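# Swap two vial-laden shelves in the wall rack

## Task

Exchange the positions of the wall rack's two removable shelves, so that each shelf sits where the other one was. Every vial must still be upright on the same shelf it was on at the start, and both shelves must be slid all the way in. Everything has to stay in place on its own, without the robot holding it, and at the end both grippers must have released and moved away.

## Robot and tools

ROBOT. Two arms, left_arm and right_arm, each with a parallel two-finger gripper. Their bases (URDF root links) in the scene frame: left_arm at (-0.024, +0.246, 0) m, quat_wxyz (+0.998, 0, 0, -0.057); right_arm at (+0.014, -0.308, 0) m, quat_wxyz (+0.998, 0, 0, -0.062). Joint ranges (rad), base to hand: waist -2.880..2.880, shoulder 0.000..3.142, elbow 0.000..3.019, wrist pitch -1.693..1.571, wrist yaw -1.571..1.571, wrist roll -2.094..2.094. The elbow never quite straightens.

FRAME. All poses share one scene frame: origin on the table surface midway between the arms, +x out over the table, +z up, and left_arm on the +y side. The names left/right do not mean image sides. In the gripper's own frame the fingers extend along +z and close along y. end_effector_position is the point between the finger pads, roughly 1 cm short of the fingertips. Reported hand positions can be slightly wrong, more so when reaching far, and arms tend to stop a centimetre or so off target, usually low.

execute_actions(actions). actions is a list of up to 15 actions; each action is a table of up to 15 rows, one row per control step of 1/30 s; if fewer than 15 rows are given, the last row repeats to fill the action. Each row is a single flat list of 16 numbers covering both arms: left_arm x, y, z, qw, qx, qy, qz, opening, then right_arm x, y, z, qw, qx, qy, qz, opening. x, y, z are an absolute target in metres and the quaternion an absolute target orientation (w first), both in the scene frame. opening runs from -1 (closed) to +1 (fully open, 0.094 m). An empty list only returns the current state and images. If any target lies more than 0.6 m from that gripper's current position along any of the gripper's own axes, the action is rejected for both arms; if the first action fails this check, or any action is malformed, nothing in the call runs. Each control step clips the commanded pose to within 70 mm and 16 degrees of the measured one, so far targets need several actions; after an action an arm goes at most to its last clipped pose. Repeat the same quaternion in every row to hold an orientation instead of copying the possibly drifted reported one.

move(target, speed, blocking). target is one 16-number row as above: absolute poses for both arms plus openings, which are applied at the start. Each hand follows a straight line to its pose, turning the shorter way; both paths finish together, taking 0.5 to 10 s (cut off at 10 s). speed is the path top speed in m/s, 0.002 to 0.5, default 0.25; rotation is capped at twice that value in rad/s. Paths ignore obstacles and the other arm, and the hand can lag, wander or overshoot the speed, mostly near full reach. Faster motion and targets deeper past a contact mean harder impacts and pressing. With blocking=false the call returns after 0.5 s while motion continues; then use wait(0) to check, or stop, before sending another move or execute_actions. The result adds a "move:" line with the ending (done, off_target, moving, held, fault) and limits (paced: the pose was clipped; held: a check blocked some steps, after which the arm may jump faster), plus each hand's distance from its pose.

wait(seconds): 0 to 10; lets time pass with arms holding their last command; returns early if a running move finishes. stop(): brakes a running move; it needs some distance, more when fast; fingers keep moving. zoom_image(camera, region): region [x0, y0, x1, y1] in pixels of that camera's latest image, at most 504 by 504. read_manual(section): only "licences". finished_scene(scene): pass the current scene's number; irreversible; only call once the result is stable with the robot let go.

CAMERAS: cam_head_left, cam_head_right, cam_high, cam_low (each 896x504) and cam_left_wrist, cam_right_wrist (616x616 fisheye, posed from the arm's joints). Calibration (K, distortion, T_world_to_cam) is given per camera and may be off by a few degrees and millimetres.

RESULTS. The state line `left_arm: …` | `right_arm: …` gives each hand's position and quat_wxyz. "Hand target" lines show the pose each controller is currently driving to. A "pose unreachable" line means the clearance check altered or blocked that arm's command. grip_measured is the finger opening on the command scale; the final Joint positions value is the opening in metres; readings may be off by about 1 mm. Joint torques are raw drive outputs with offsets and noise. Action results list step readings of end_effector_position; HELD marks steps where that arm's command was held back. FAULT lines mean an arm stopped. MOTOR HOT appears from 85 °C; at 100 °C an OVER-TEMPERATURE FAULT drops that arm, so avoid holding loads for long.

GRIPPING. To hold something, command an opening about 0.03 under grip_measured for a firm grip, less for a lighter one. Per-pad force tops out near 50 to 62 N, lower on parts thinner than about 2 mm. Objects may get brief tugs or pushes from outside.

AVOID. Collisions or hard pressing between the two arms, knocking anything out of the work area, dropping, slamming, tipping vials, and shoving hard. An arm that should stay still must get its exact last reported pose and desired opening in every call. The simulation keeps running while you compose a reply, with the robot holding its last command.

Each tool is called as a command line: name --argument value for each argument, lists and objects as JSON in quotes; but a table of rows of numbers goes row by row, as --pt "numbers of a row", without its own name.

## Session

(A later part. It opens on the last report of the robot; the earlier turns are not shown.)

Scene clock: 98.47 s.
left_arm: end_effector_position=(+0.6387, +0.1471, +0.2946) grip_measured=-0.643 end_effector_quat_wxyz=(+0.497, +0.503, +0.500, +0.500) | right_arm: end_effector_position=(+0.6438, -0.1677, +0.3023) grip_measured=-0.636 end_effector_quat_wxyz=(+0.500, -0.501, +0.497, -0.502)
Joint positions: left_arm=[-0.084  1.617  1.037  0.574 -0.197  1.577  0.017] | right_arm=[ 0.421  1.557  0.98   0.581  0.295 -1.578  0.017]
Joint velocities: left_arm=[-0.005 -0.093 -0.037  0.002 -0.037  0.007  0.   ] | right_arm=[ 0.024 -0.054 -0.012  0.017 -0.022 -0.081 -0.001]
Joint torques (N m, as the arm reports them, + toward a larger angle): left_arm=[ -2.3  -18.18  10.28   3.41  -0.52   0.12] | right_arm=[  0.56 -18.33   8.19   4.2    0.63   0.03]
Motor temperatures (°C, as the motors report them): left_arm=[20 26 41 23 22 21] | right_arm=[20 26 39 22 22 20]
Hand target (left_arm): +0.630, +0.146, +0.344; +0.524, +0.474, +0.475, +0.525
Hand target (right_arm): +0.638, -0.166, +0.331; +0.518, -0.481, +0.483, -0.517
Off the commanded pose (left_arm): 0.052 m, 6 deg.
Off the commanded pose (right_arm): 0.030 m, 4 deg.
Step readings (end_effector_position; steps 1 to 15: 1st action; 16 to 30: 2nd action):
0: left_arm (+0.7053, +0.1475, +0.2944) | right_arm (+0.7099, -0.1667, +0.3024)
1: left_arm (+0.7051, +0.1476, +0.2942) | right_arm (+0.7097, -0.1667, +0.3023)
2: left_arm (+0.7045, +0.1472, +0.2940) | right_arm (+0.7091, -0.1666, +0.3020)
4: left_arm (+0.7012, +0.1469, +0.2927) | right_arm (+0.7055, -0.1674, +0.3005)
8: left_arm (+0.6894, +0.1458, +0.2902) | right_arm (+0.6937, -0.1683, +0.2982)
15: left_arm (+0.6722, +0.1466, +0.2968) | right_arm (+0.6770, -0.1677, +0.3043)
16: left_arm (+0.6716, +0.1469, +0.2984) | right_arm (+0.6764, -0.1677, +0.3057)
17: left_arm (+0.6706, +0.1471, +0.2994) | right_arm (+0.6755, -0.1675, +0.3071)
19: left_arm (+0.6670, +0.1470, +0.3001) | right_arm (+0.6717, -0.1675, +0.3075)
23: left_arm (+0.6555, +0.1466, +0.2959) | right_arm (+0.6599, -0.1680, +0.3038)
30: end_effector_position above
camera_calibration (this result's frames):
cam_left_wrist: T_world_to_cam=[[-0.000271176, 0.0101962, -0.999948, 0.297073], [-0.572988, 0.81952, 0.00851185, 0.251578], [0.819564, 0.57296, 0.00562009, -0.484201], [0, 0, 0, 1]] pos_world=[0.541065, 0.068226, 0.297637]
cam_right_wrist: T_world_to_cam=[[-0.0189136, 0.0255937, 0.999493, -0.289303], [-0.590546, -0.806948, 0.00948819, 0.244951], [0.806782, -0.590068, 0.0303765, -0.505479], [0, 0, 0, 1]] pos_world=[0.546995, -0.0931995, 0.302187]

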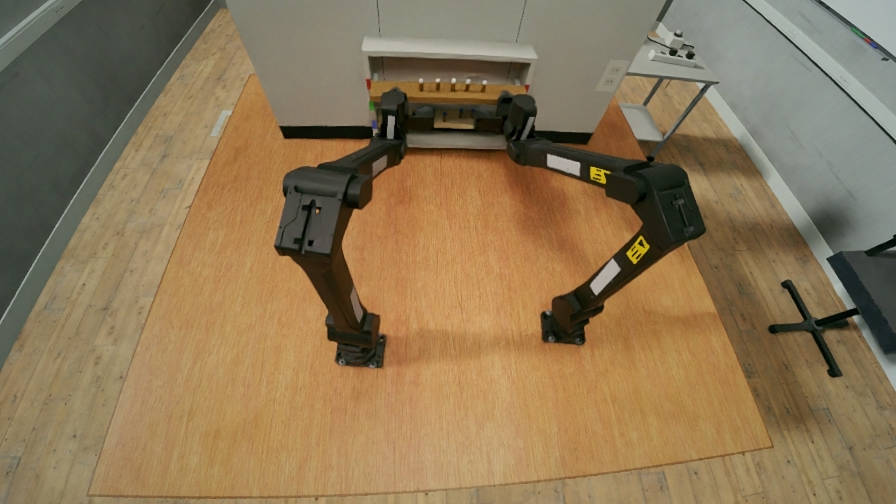

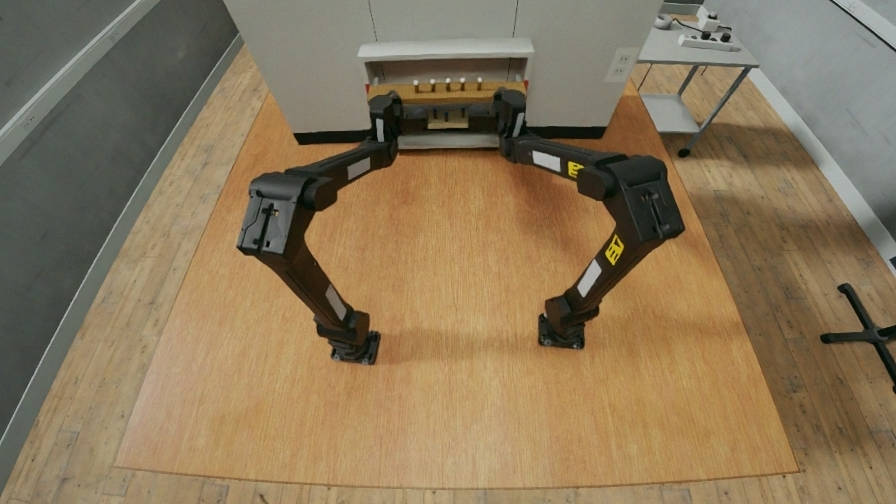

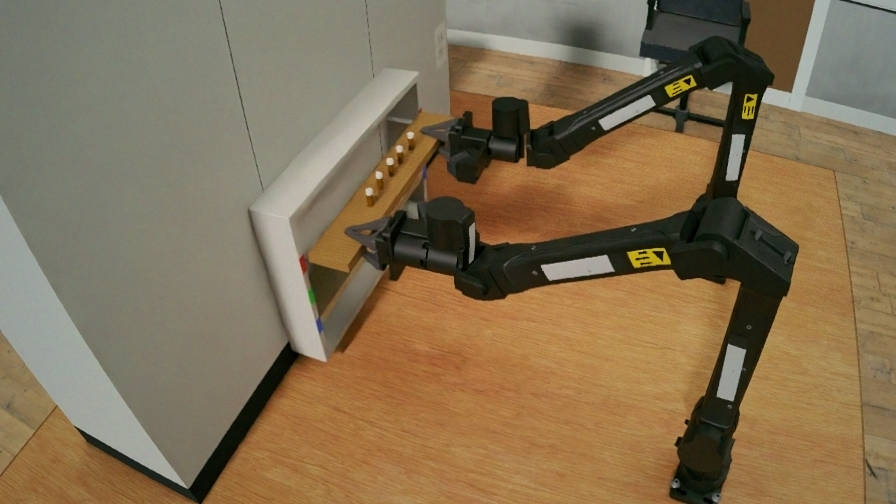

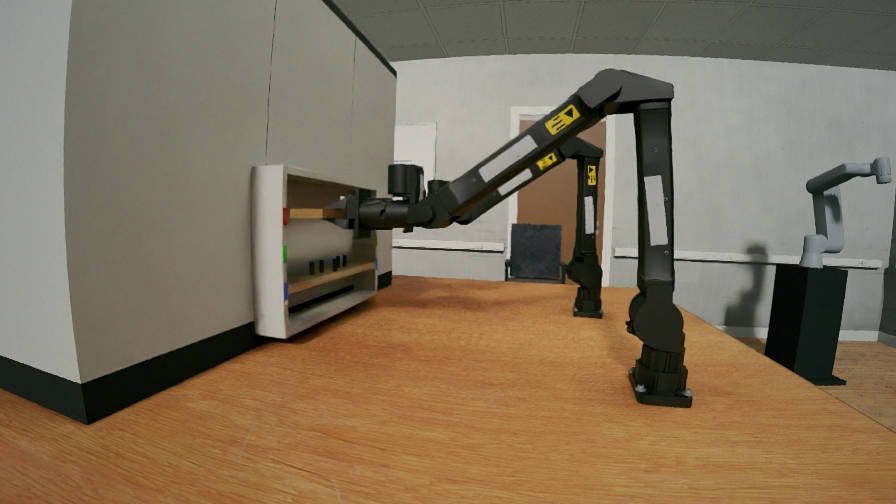

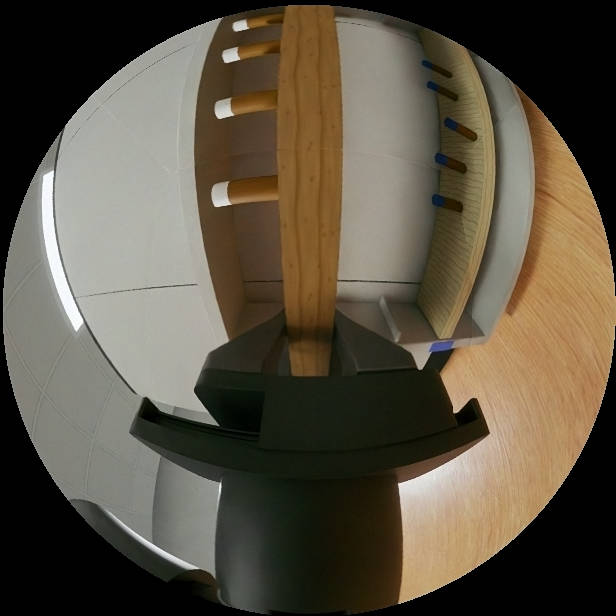

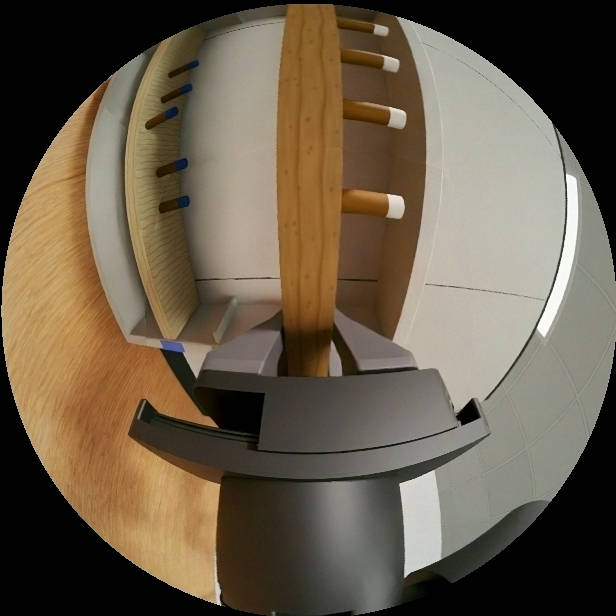

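execute_actions --actions '[[[0.634,0.146,0.332,0.519,0.481,0.481,0.519,-0.68,0.639,-0.167,0.324,0.513,-0.487,0.487,-0.513,-0.68],[0.637,0.146,0.318,0.513,0.487,0.487,0.513,-0.68,0.640,-0.167,0.3165,0.509,-0.491,0.491,-0.509,-0.68],[0.637,0.146,0.316,0.513,0.487,0.487,0.513,-0.68,0.640,-0.167,0.3145,0.509,-0.491,0.491,-0.509,-0.68],[0.637,0.146,0.314,0.513,0.487,0.487,0.513,-0.68,0.640,-0.167,0.3125,0.509,-0.491,0.491,-0.509,-0.68],[0.637,0.146,0.3115,0.513,0.487,0.487,0.513,-0.68,0.640,-0.167,0.310,0.509,-0.491,0.491,-0.509,-0.68],[0.637,0.146,0.309,0.513,0.487,0.487,0.513,-0.68,0.640,-0.167,0.3075,0.509,-0.491,0.491,-0.509,-0.68],[0.637,0.146,0.306,0.513,0.487,0.487,0.513,-0.68,0.640,-0.167,0.3045,0.509,-0.491,0.491,-0.509,-0.68],[0.637,0.146,0.303,0.513,0.487,0.487,0.513,-0.68,0.640,-0.167,0.3015,0.509,-0.491,0.491,-0.509,-0.68],[0.637,0.146,0.300,0.513,0.487,0.487,0.513,-0.68,0.640,-0.167,0.2985,0.509,-0.491,0.491,-0.509,-0.68],[0.637,0.146,0.297,0.513,0.487,0.487,0.513,-0.68,0.640,-0.167,0.2955,0.509,-0.491,0.491,-0.509,-0.68],[0.637,0.146,0.294,0.513,0.487,0.487,0.513,-0.68,0.640,-0.167,0.2925,0.509,-0.491,0.491,-0.509,-0.68],[0.637,0.146,0.291,0.513,0.487,0.487,0.513,-0.68,0.640,-0.167,0.2895,0.509,-0.491,0.491,-0.509,-0.68],[0.637,0.146,0.288,0.513,0.487,0.487,0.513,-0.68,0.640,-0.167,0.2865,0.509,-0.491,0.491,-0.509,-0.68],[0.637,0.146,0.285,0.513,0.487,0.487,0.513,-0.68,0.640,-0.167,0.2835,0.509,-0.491,0.491,-0.509,-0.68],[0.637,0.146,0.282,0.513,0.487,0.487,0.513,-0.68,0.640,-0.167,0.2805,0.509,-0.491,0.491,-0.509,-0.68]],[[0.637,0.146,0.279,0.513,0.487,0.487,0.513,-0.68,0.640,-0.167,0.2775,0.509,-0.491,0.491,-0.509,-0.68],[0.637,0.146,0.276,0.513,0.487,0.487,0.513,-0.68,0.640,-0.167,0.2745,0.509,-0.491,0.491,-0.509,-0.68],[0.637,0.146,0.273,0.513,0.487,0.487,0.513,-0.68,0.640,-0.167,0.2715,0.509,-0.491,0.491,-0.509,-0.68],[0.637,0.146,0.270,0.513,0.487,0.487,0.513,-0.68,0.640,-0.167,0.2685,0.509,-0.491,0.491,-0.509,-0.68],[0.637,0.146,0.267,0.513,0.487,0.487,0.513,-0.68,0.640,-0.167,0.2655,0.509,-0.491,0.491,-0.509,-0.68],[0.637,0.146,0.264,0.513,0.487,0.487,0.513,-0.68,0.640,-0.167,0.2625,0.509,-0.491,0.491,-0.509,-0.68],[0.637,0.146,0.261,0.513,0.487,0.487,0.513,-0.68,0.640,-0.167,0.2595,0.509,-0.491,0.491,-0.509,-0.68],[0.637,0.146,0.258,0.513,0.487,0.487,0.513,-0.68,0.640,-0.167,0.2565,0.509,-0.491,0.491,-0.509,-0.68],[0.637,0.146,0.256,0.513,0.487,0.487,0.513,-0.68,0.640,-0.167,0.2545,0.509,-0.491,0.491,-0.509,-0.68],[0.637,0.146,0.254,0.513,0.487,0.487,0.513,-0.68,0.640,-0.167,0.2525,0.509,-0.491,0.491,-0.509,-0.68],[0.637,0.146,0.252,0.513,0.487,0.487,0.513,-0.68,0.640,-0.167,0.2505,0.509,-0.491,0.491,-0.509,-0.68],[0.637,0.146,0.251,0.513,0.487,0.487,0.513,-0.68,0.640,-0.167,0.2495,0.509,-0.491,0.491,-0.509,-0.68]]]'

wait --seconds 0.3

Scene clock: 131.30 s.
left_arm: end_effector_position=(+0.6352, +0.1473, +0.2298) grip_measured=-0.643 end_effector_quat_wxyz=(+0.495, +0.506, +0.502, +0.498) | right_arm: end_effector_position=(+0.6412, -0.1672, +0.2371) grip_measured=-0.636 end_effector_quat_wxyz=(+0.497, -0.505, +0.498, -0.500)
Joint positions: left_arm=[-0.084  1.718  0.964  0.739 -0.197  1.575  0.017] | right_arm=[ 0.422  1.664  0.907  0.751  0.295 -1.578  0.017]
Joint velocities: left_arm=[ 0.005  0.034 -0.027  0.042  0.037  0.037 -0.   ] | right_arm=[ 0.005  0.044 -0.017  0.027  0.037 -0.022 -0.001]
Joint torques (N m, as the arm reports them, + toward a larger angle): left_arm=[ -1.62 -15.38   9.18   3.79  -0.33   0.03] | right_arm=[  0.65 -17.2    7.24   4.1    0.5    0.14]
Motor temperatures (°C, as the motors report them): left_arm=[20 26 41 24 22 21] | right_arm=[20 26 38 22 22 20]
Hand target (left_arm): +0.637, +0.146, +0.251; +0.512, +0.487, +0.487, +0.513
Hand target (right_arm): +0.640, -0.167, +0.249; +0.509, -0.491, +0.491, -0.509
Off the commanded pose (left_arm): 0.021 m, 4 deg.
Off the commanded pose (right_arm): 0.013 m, 2 deg.
Step readings (end_effector_position; steps 1 to 15: 1st action; 16 to 30: 2nd action):
0: left_arm (+0.6380, +0.1472, +0.2982) | right_arm (+0.6431, -0.1677, +0.3055)
1: left_arm (+0.6380, +0.1472, +0.2982) | right_arm (+0.6431, -0.1677, +0.3055)
2: left_arm (+0.6380, +0.1472, +0.2982) | right_arm (+0.6431, -0.1677, +0.3055)
4: left_arm (+0.6378, +0.1472, +0.2978) | right_arm (+0.6429, -0.1677, +0.3051)
8: left_arm (+0.6357, +0.1474, +0.2942) | right_arm (+0.6412, -0.1678, +0.3013)
15: left_arm (+0.6351, +0.1473, +0.2752) | right_arm (+0.6407, -0.1674, +0.2821)
16: left_arm (+0.6351, +0.1473, +0.2712) | right_arm (+0.6408, -0.1674, +0.2779)
17: left_arm (+0.6351, +0.1473, +0.2668) | right_arm (+0.6408, -0.1674, +0.2739)
19: left_arm (+0.6351, +0.1473, +0.2586) | right_arm (+0.6408, -0.1674, +0.2656)
23: left_arm (+0.6350, +0.1473, +0.2445) | right_arm (+0.6410, -0.1673, +0.2516)
30: end_effector_position above
camera_calibration (this result's frames):
cam_left_wrist: T_world_to_cam=[[-0.00849415, 0.00993825, -0.999915, 0.237574], [-0.57229, 0.819948, 0.0130111, 0.24842], [0.820007, 0.572352, -0.00127719, -0.479665], [0, 0, 0, 1]] pos_world=[0.537515, 0.0684841, 0.233709]
cam_right_wrist: T_world_to_cam=[[-0.00912471, 0.0285919, 0.99955, -0.229909], [-0.588872, -0.808031, 0.0177378, 0.241241], [0.808175, -0.588445, 0.02421, -0.500294], [0, 0, 0, 1]] pos_world=[0.544287, -0.0928915, 0.237639]

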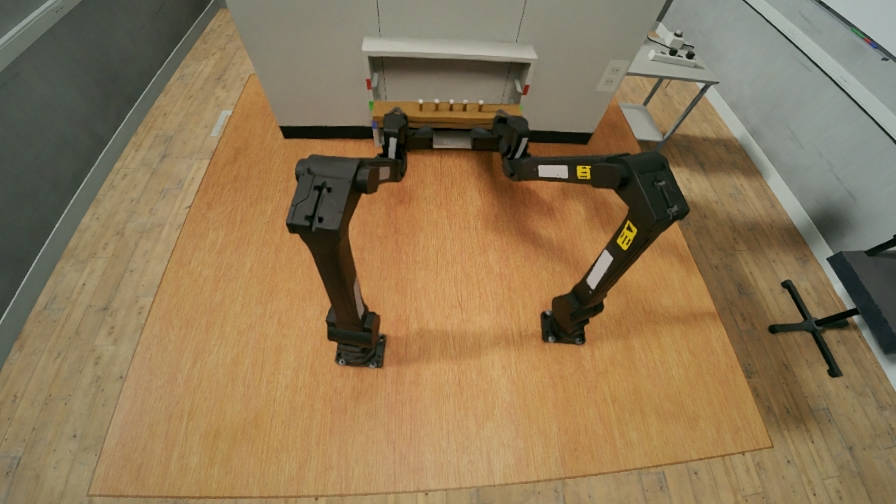

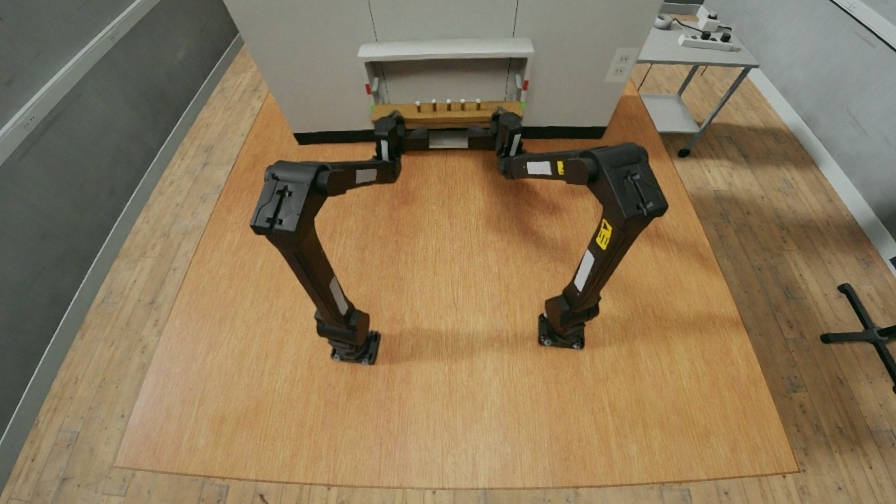

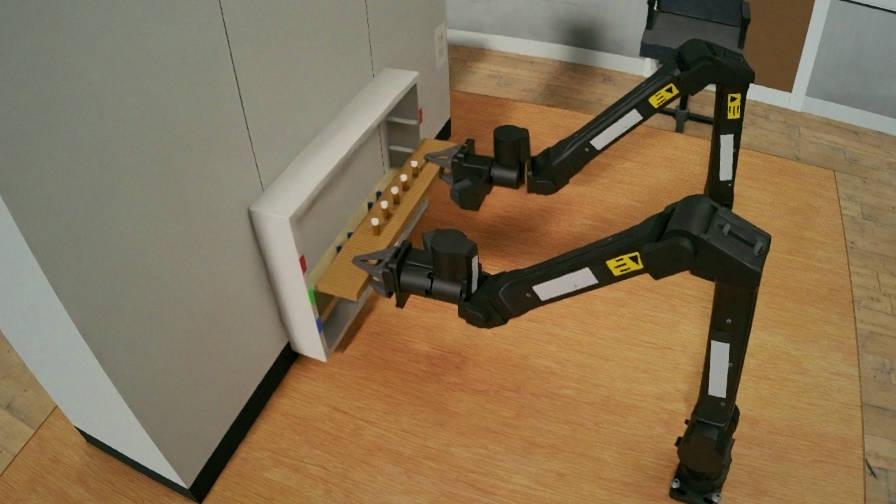

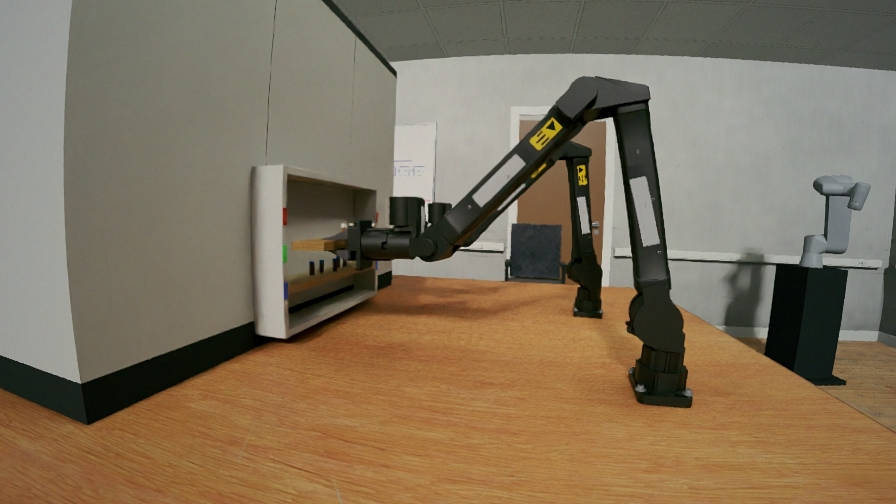

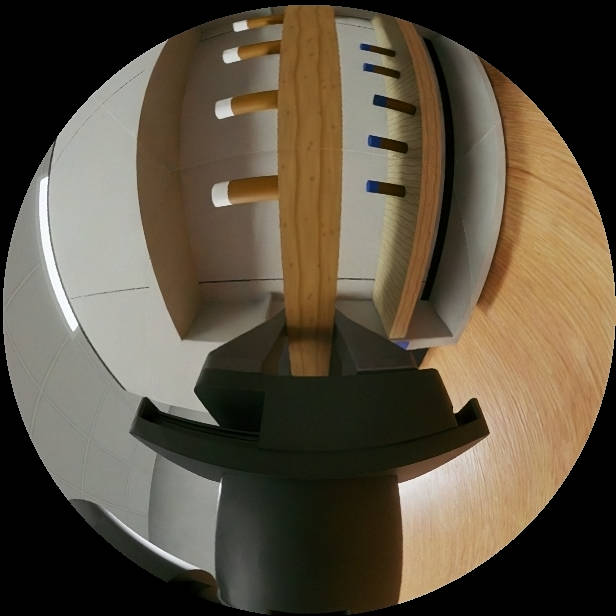

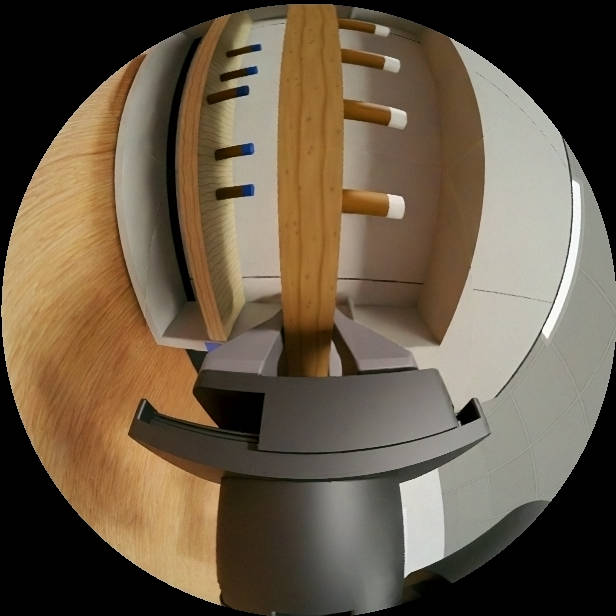

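Scene clock: 131.60 s.
left_arm: end_effector_position=(+0.6351, +0.1473, +0.2301) grip_measured=-0.643 end_effector_quat_wxyz=(+0.496, +0.505, +0.501, +0.498) | right_arm: end_effector_position=(+0.6412, -0.1672, +0.2375) grip_measured=-0.636 end_effector_quat_wxyz=(+0.498, -0.504, +0.498, -0.500)
Joint positions: left_arm=[-0.084  1.719  0.964  0.744 -0.197  1.574  0.017] | right_arm=[ 0.422  1.665  0.906  0.755  0.295 -1.578  0.017]
Joint velocities: left_arm=[-0.024 -0.005  0.012 -0.002 -0.066  0.037  0.001] | right_arm=[ 0.005  0.005  0.007 -0.002  0.007  0.007 -0.001]
Joint torques (N m, as the arm reports them, + toward a larger angle): left_arm=[ -1.6  -15.62   9.03   3.71  -0.32   0.02] | right_arm=[  0.87 -16.8    7.08   4.15   0.49   0.14]
Motor temperatures (°C, as the motors report them): left_arm=[20 26 41 24 22 21] | right_arm=[20 26 38 22 22 20]
Hand target (left_arm): +0.637, +0.146, +0.251; +0.512, +0.487, +0.487, +0.513
Hand target (right_arm): +0.640, -0.167, +0.249; +0.509, -0.491, +0.491, -0.509
Off the commanded pose (left_arm): 0.021 m, 4 deg.
Off the commanded pose (right_arm): 0.012 m, 2 deg.
wait: 0.30 s; at rest by 0.17 s
camera_calibration (this result's frames):
cam_left_wrist: T_world_to_cam=[[-0.00550254, 0.00895715, -0.999945, 0.236046], [-0.57233, 0.819957, 0.0104943, 0.24894], [0.820005, 0.572356, 0.000614598, -0.480022], [0, 0, 0, 1]] pos_world=[0.537396, 0.0685091, 0.233715]
cam_right_wrist: T_world_to_cam=[[-0.012404, 0.0275804, 0.999543, -0.228396], [-0.588926, -0.808048, 0.0149881, 0.241908], [0.808092, -0.588471, 0.0262658, -0.500736], [0, 0, 0, 1]] pos_world=[0.544273, -0.0928958, 0.237818]

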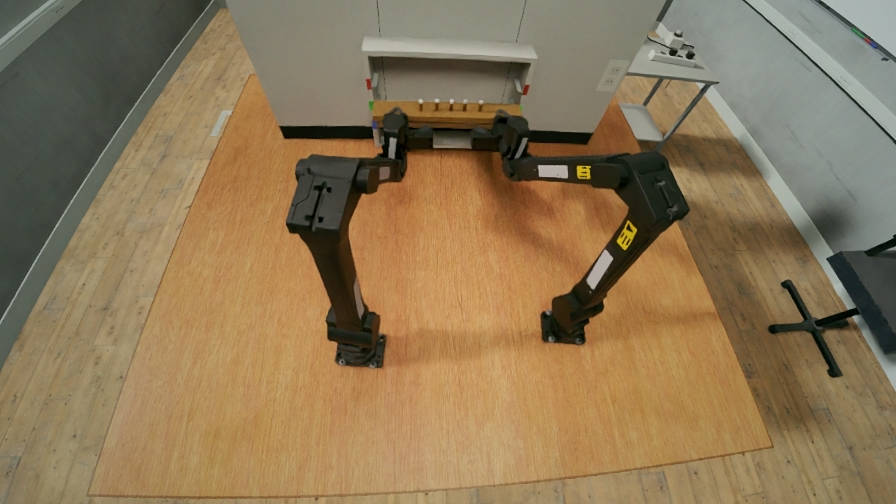

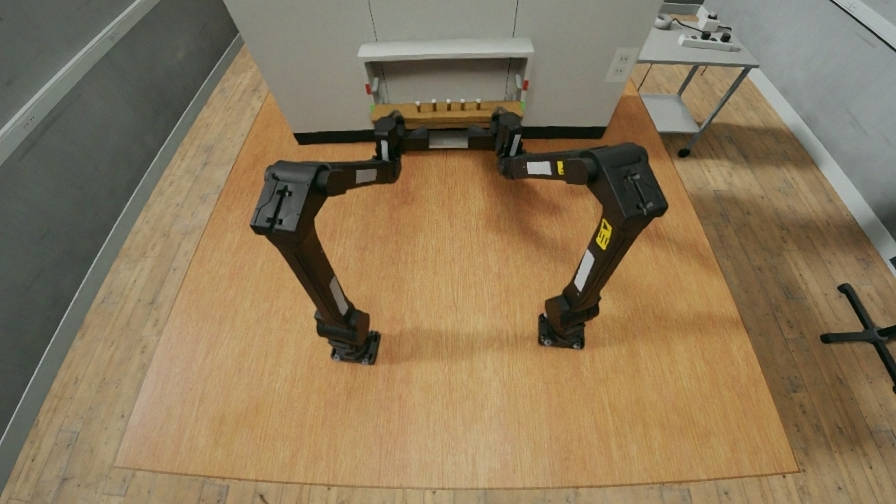

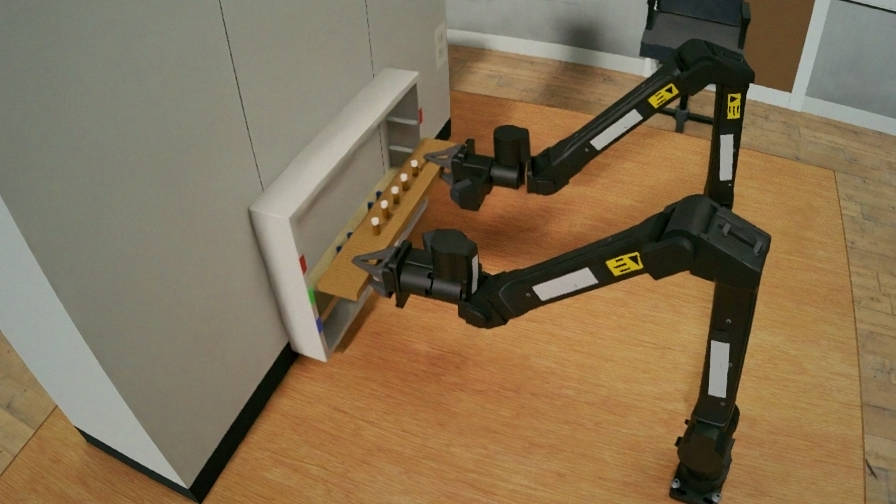

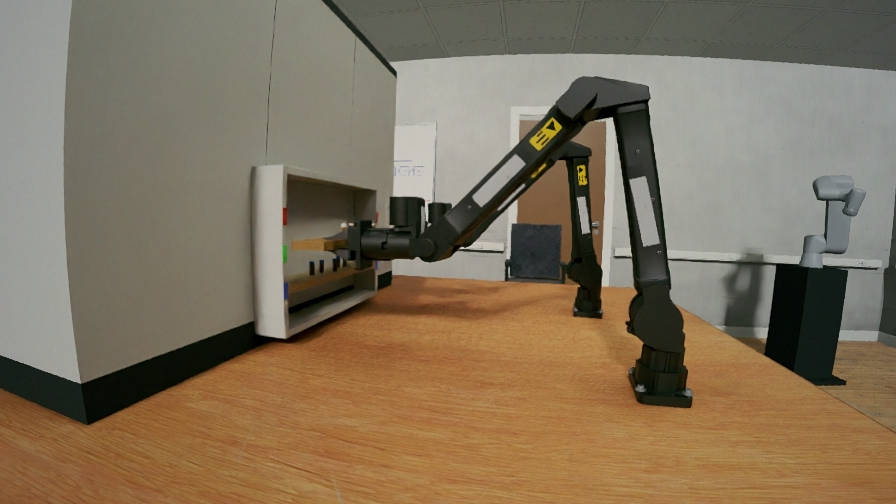

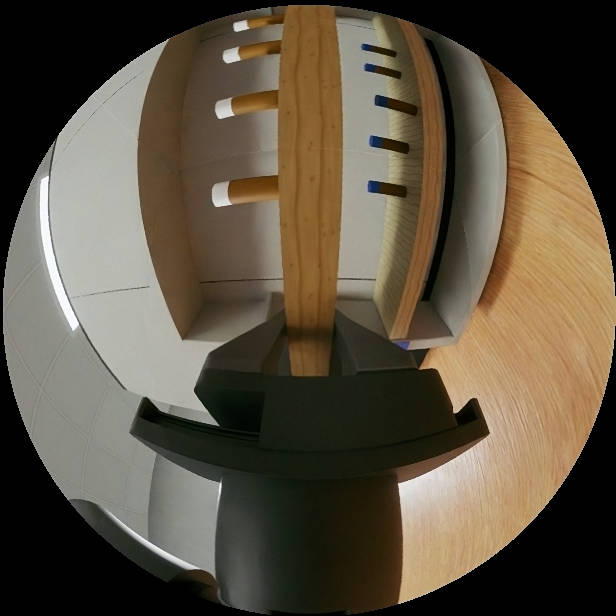

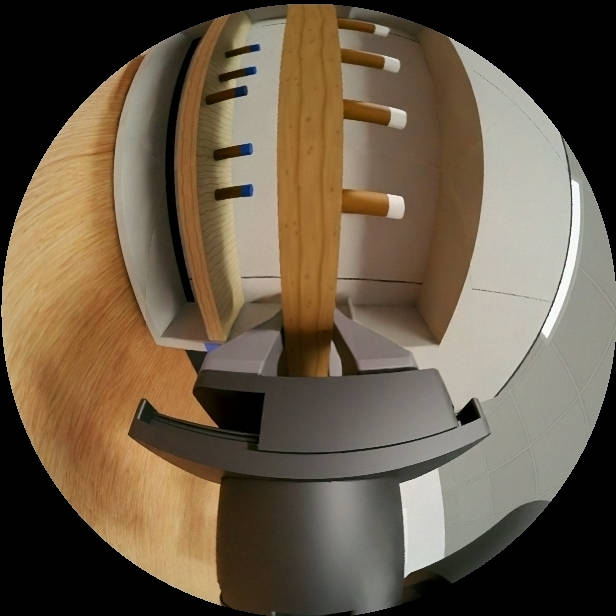

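execute_actions --actions '[]'

Scene clock: 157.37 s.
left_arm: end_effector_position=(+0.6351, +0.1473, +0.2301) grip_measured=-0.643 end_effector_quat_wxyz=(+0.496, +0.505, +0.501, +0.498) | right_arm: end_effector_position=(+0.6412, -0.1672, +0.2375) grip_measured=-0.636 end_effector_quat_wxyz=(+0.498, -0.504, +0.498, -0.500)
Joint positions: left_arm=[-0.084  1.719  0.964  0.744 -0.197  1.574  0.017] | right_arm=[ 0.422  1.665  0.906  0.755  0.295 -1.578  0.017]
Joint velocities: left_arm=[-0.015  0.005 -0.007 -0.017 -0.022 -0.051 -0.001] | right_arm=[ 0.005 -0.005  0.002 -0.012 -0.007 -0.051 -0.   ]
Joint torques (N m, as the arm reports them, + toward a larger angle): left_arm=[ -1.68 -15.7    9.08   3.75  -0.32   0.02] | right_arm=[  0.66 -16.92   7.07   4.12   0.48   0.15]
Motor temperatures (°C, as the motors report them): left_arm=[20 25 40 24 22 21] | right_arm=[20 25 37 22 22 20]
Hand target (left_arm): +0.637, +0.146, +0.251; +0.512, +0.487, +0.487, +0.513
Hand target (right_arm): +0.640, -0.167, +0.249; +0.509, -0.491, +0.491, -0.509
Off the commanded pose (left_arm): 0.021 m, 4 deg.
Off the commanded pose (right_arm): 0.012 m, 2 deg.
camera_calibration (this result's frames):
cam_left_wrist: T_world_to_cam=[[-0.00550254, 0.00895715, -0.999945, 0.236046], [-0.57233, 0.819957, 0.0104943, 0.24894], [0.820005, 0.572356, 0.000614598, -0.480022], [0, 0, 0, 1]] pos_world=[0.537396, 0.0685091, 0.233715]
cam_right_wrist: T_world_to_cam=[[-0.012404, 0.0275804, 0.999543, -0.228396], [-0.588926, -0.808048, 0.0149881, 0.241908], [0.808092, -0.588471, 0.0262658, -0.500736], [0, 0, 0, 1]] pos_world=[0.544273, -0.0928958, 0.237818]

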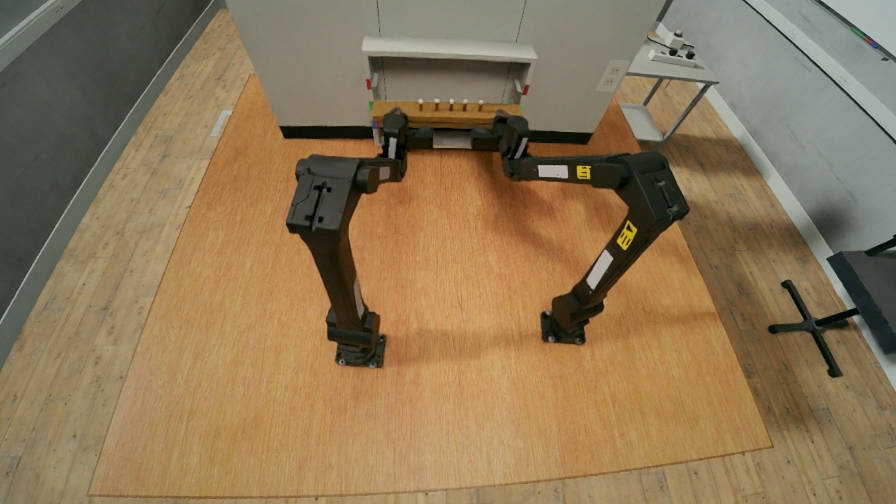

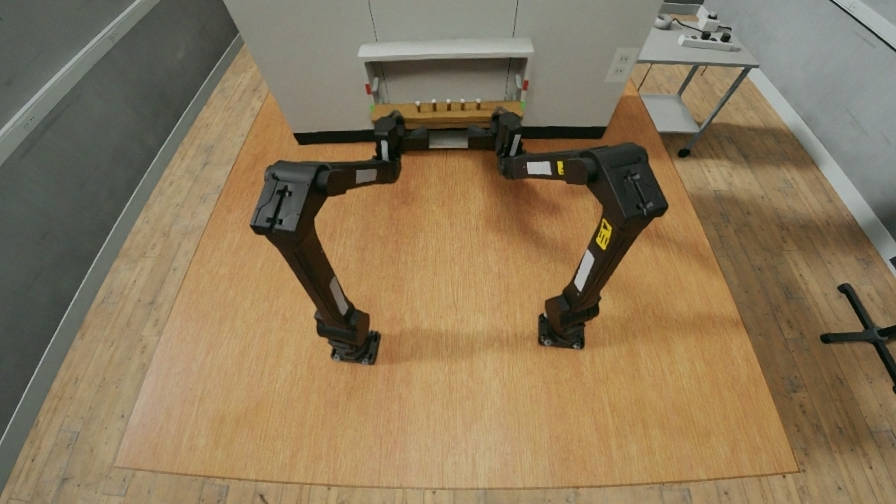

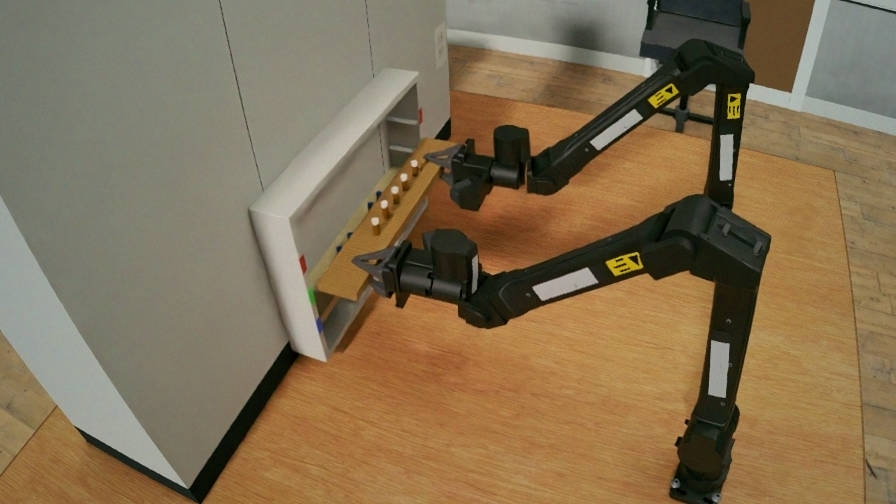

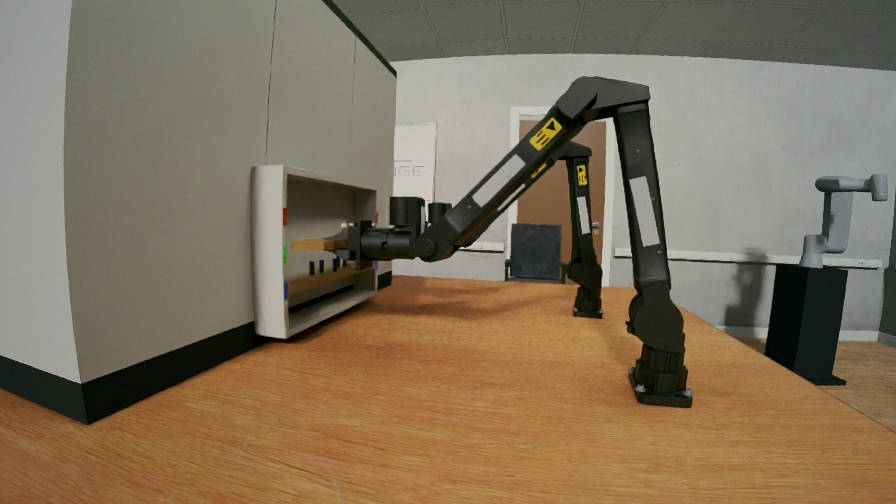

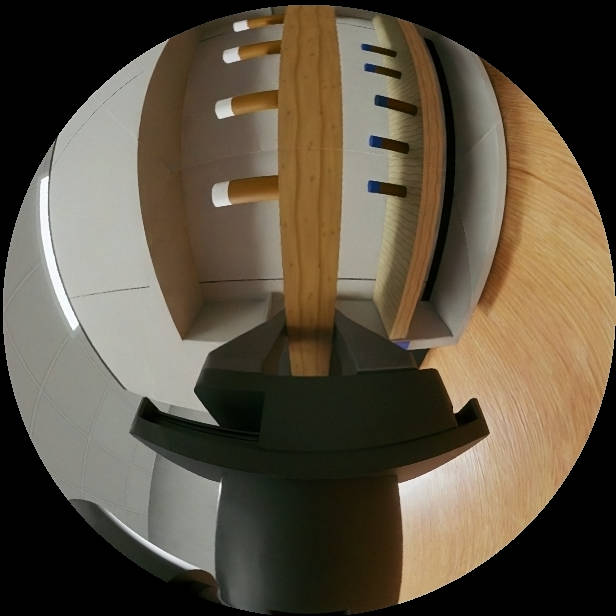

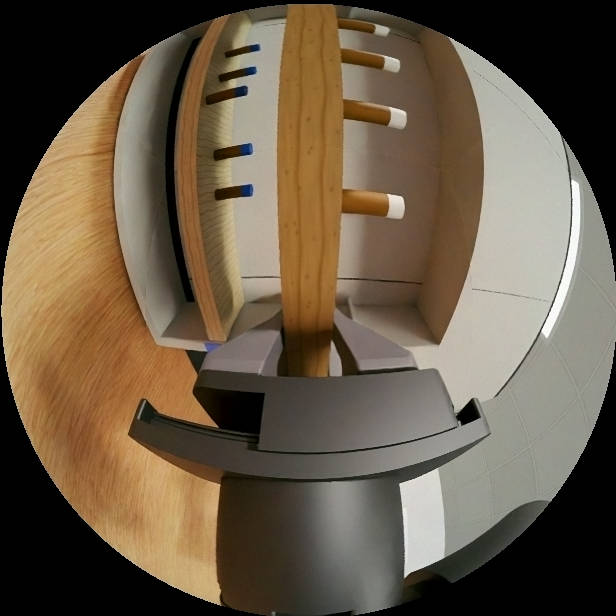

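execute_actions --actions '[[[0.646,0.147,0.262,0.516,0.484,0.484,0.516,-0.68,0.651,-0.168,0.263,0.514,-0.486,0.486,-0.514,-0.68]],[[0.657,0.148,0.272,0.519,0.481,0.481,0.519,-0.68,0.662,-0.170,0.275,0.518,-0.482,0.482,-0.518,-0.68]],[[0.667,0.149,0.272,0.519,0.481,0.481,0.519,-0.68,0.671,-0.171,0.275,0.518,-0.482,0.482,-0.518,-0.68]]]'

Scene clock: 164.50 s.
left_arm: end_effector_position=(+0.6439, +0.1452, +0.2298) grip_measured=-0.643 end_effector_quat_wxyz=(+0.499, +0.505, +0.498, +0.497) | right_arm: end_effector_position=(+0.6487, -0.1688, +0.2368) grip_measured=-0.636 end_effector_quat_wxyz=(+0.500, -0.505, +0.496, -0.499)
Joint positions: left_arm=[-0.083  1.74   0.989  0.744 -0.187  1.574  0.017] | right_arm=[ 0.413  1.681  0.924  0.755  0.281 -1.578  0.017]
Joint velocities: left_arm=[ 0.005 -0.005 -0.007 -0.007 -0.022 -0.037 -0.   ] | right_arm=[-0.015 -0.005 -0.007  0.027 -0.007  0.007 -0.001]
Joint torques (N m, as the arm reports them, + toward a larger angle): left_arm=[ -0.7  -15.59  14.36   2.22  -0.02   0.1 ] | right_arm=[ -0.53 -16.79  11.75   2.85  -0.06   0.04]
Motor temperatures (°C, as the motors report them): left_arm=[20 25 40 24 22 21] | right_arm=[20 25 38 22 22 20]
Hand target (left_arm): +0.663, +0.149, +0.273; +0.518, +0.481, +0.480, +0.519
Hand target (right_arm): +0.667, -0.172, +0.275; +0.518, -0.482, +0.482, -0.518
Off the commanded pose (left_arm): 0.048 m, 5 deg.
Off the commanded pose (right_arm): 0.044 m, 4 deg.
Step readings (end_effector_position; steps 1 to 15: 1st action; 16 to 30: 2nd action; 31 to 45: 3rd action):
0: left_arm (+0.6351, +0.1473, +0.2301) | right_arm (+0.6412, -0.1672, +0.2375)
1: left_arm (+0.6351, +0.1473, +0.2301) | right_arm (+0.6412, -0.1670, +0.2375)
2: left_arm (+0.6351, +0.1473, +0.2301) | right_arm (+0.6412, -0.1670, +0.2375)
4: left_arm (+0.6351, +0.1473, +0.2301) | right_arm (+0.6412, -0.1670, +0.2375)
8: left_arm (+0.6351, +0.1473, +0.2301) | right_arm (+0.6412, -0.1670, +0.2375)
15: left_arm (+0.6351, +0.1473, +0.2301) | right_arm (+0.6412, -0.1670, +0.2375)
16: left_arm (+0.6351, +0.1474, +0.2301) | right_arm (+0.6413, -0.1667, +0.2375)
17: left_arm (+0.6352, +0.1474, +0.2301) | right_arm (+0.6414, -0.1666, +0.2375)
19: left_arm (+0.6352, +0.1472, +0.2301) | right_arm (+0.6415, -0.1672, +0.2375)
23: left_arm (+0.6352, +0.1472, +0.2301) | right_arm (+0.6415, -0.1671, +0.2375)
30: left_arm (+0.6352, +0.1472, +0.2301) | right_arm (+0.6415, -0.1671, +0.2375)
31: left_arm (+0.6357, +0.1470, +0.2301) | right_arm (+0.6418, -0.1669, +0.2374)
32: left_arm (+0.6371, +0.1469, +0.2306) | right_arm (+0.6429, -0.1673, +0.2376)
34: left_arm (+0.6404, +0.1461, +0.2308) | right_arm (+0.6458, -0.1678, +0.2377)
38: left_arm (+0.6439, +0.1452, +0.2300) | right_arm (+0.6486, -0.1689, +0.2372)
45: end_effector_position above
camera_calibration (this result's frames):
cam_left_wrist: T_world_to_cam=[[-0.000966618, 0.0079971, -0.999968, 0.233056], [-0.566097, 0.824308, 0.0071395, 0.251849], [0.824338, 0.566085, 0.00373034, -0.488664], [0, 0, 0, 1]] pos_world=[0.54562, 0.0671604, 0.233073]
cam_right_wrist: T_world_to_cam=[[-0.0143642, 0.0269236, 0.999534, -0.226378], [-0.584628, -0.81119, 0.0134487, 0.242073], [0.811174, -0.584162, 0.0273924, -0.50923], [0, 0, 0, 1]] pos_world=[0.551345, -0.095011, 0.236966]

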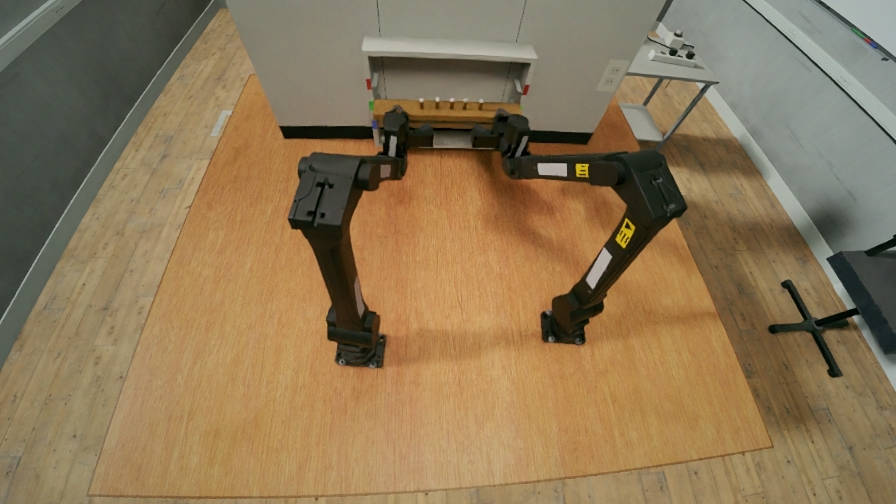

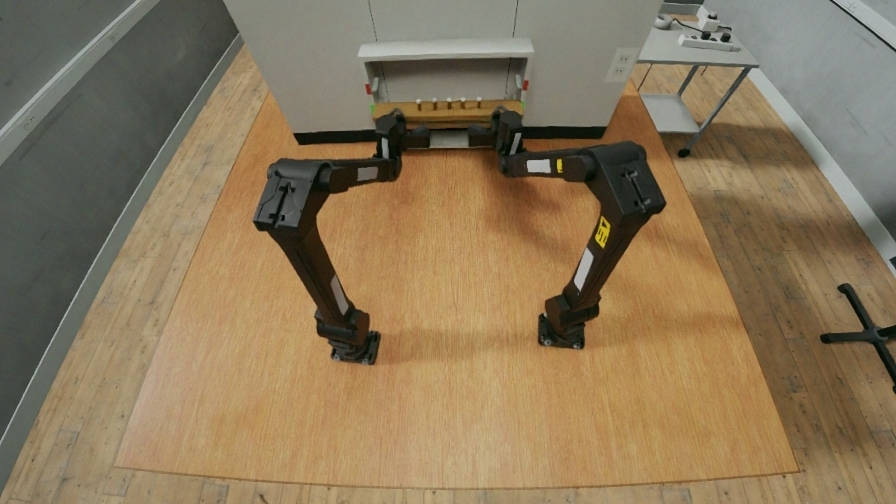

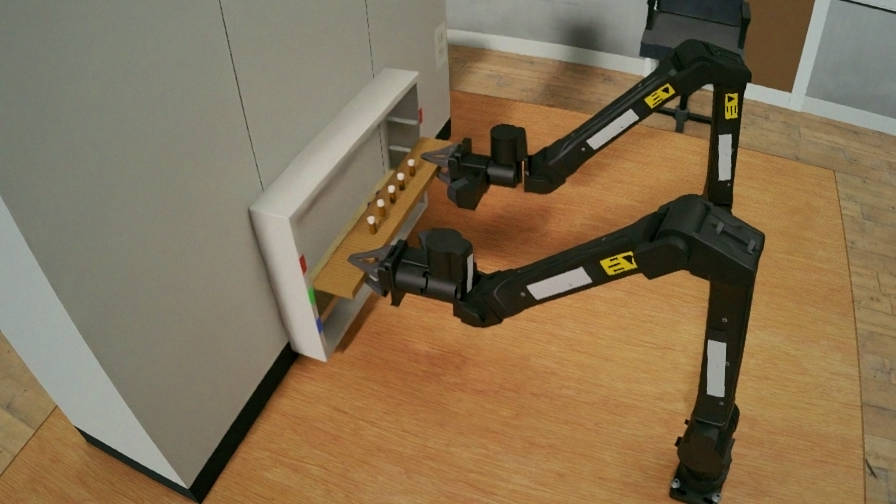

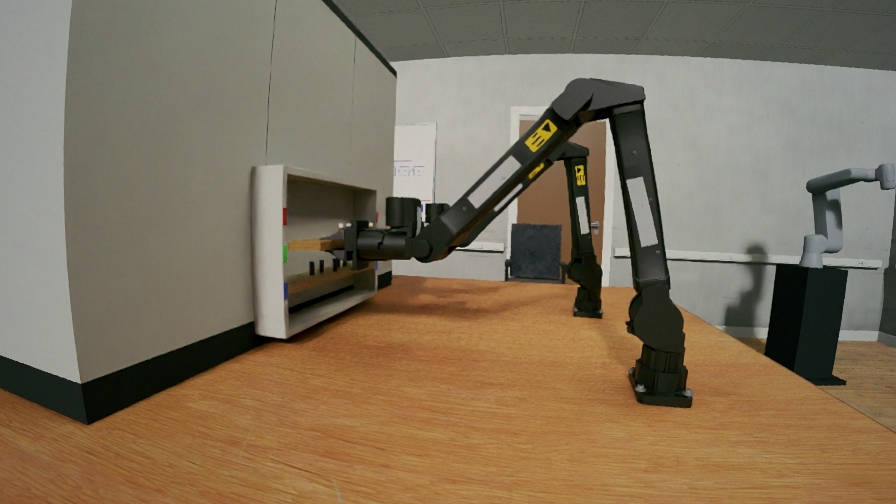

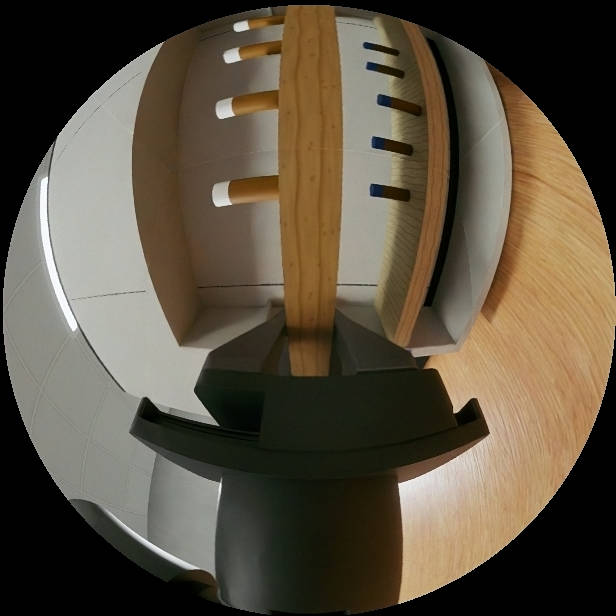

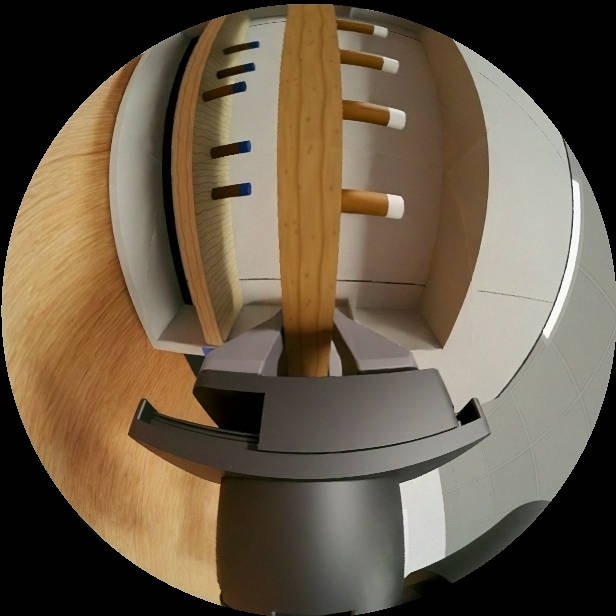

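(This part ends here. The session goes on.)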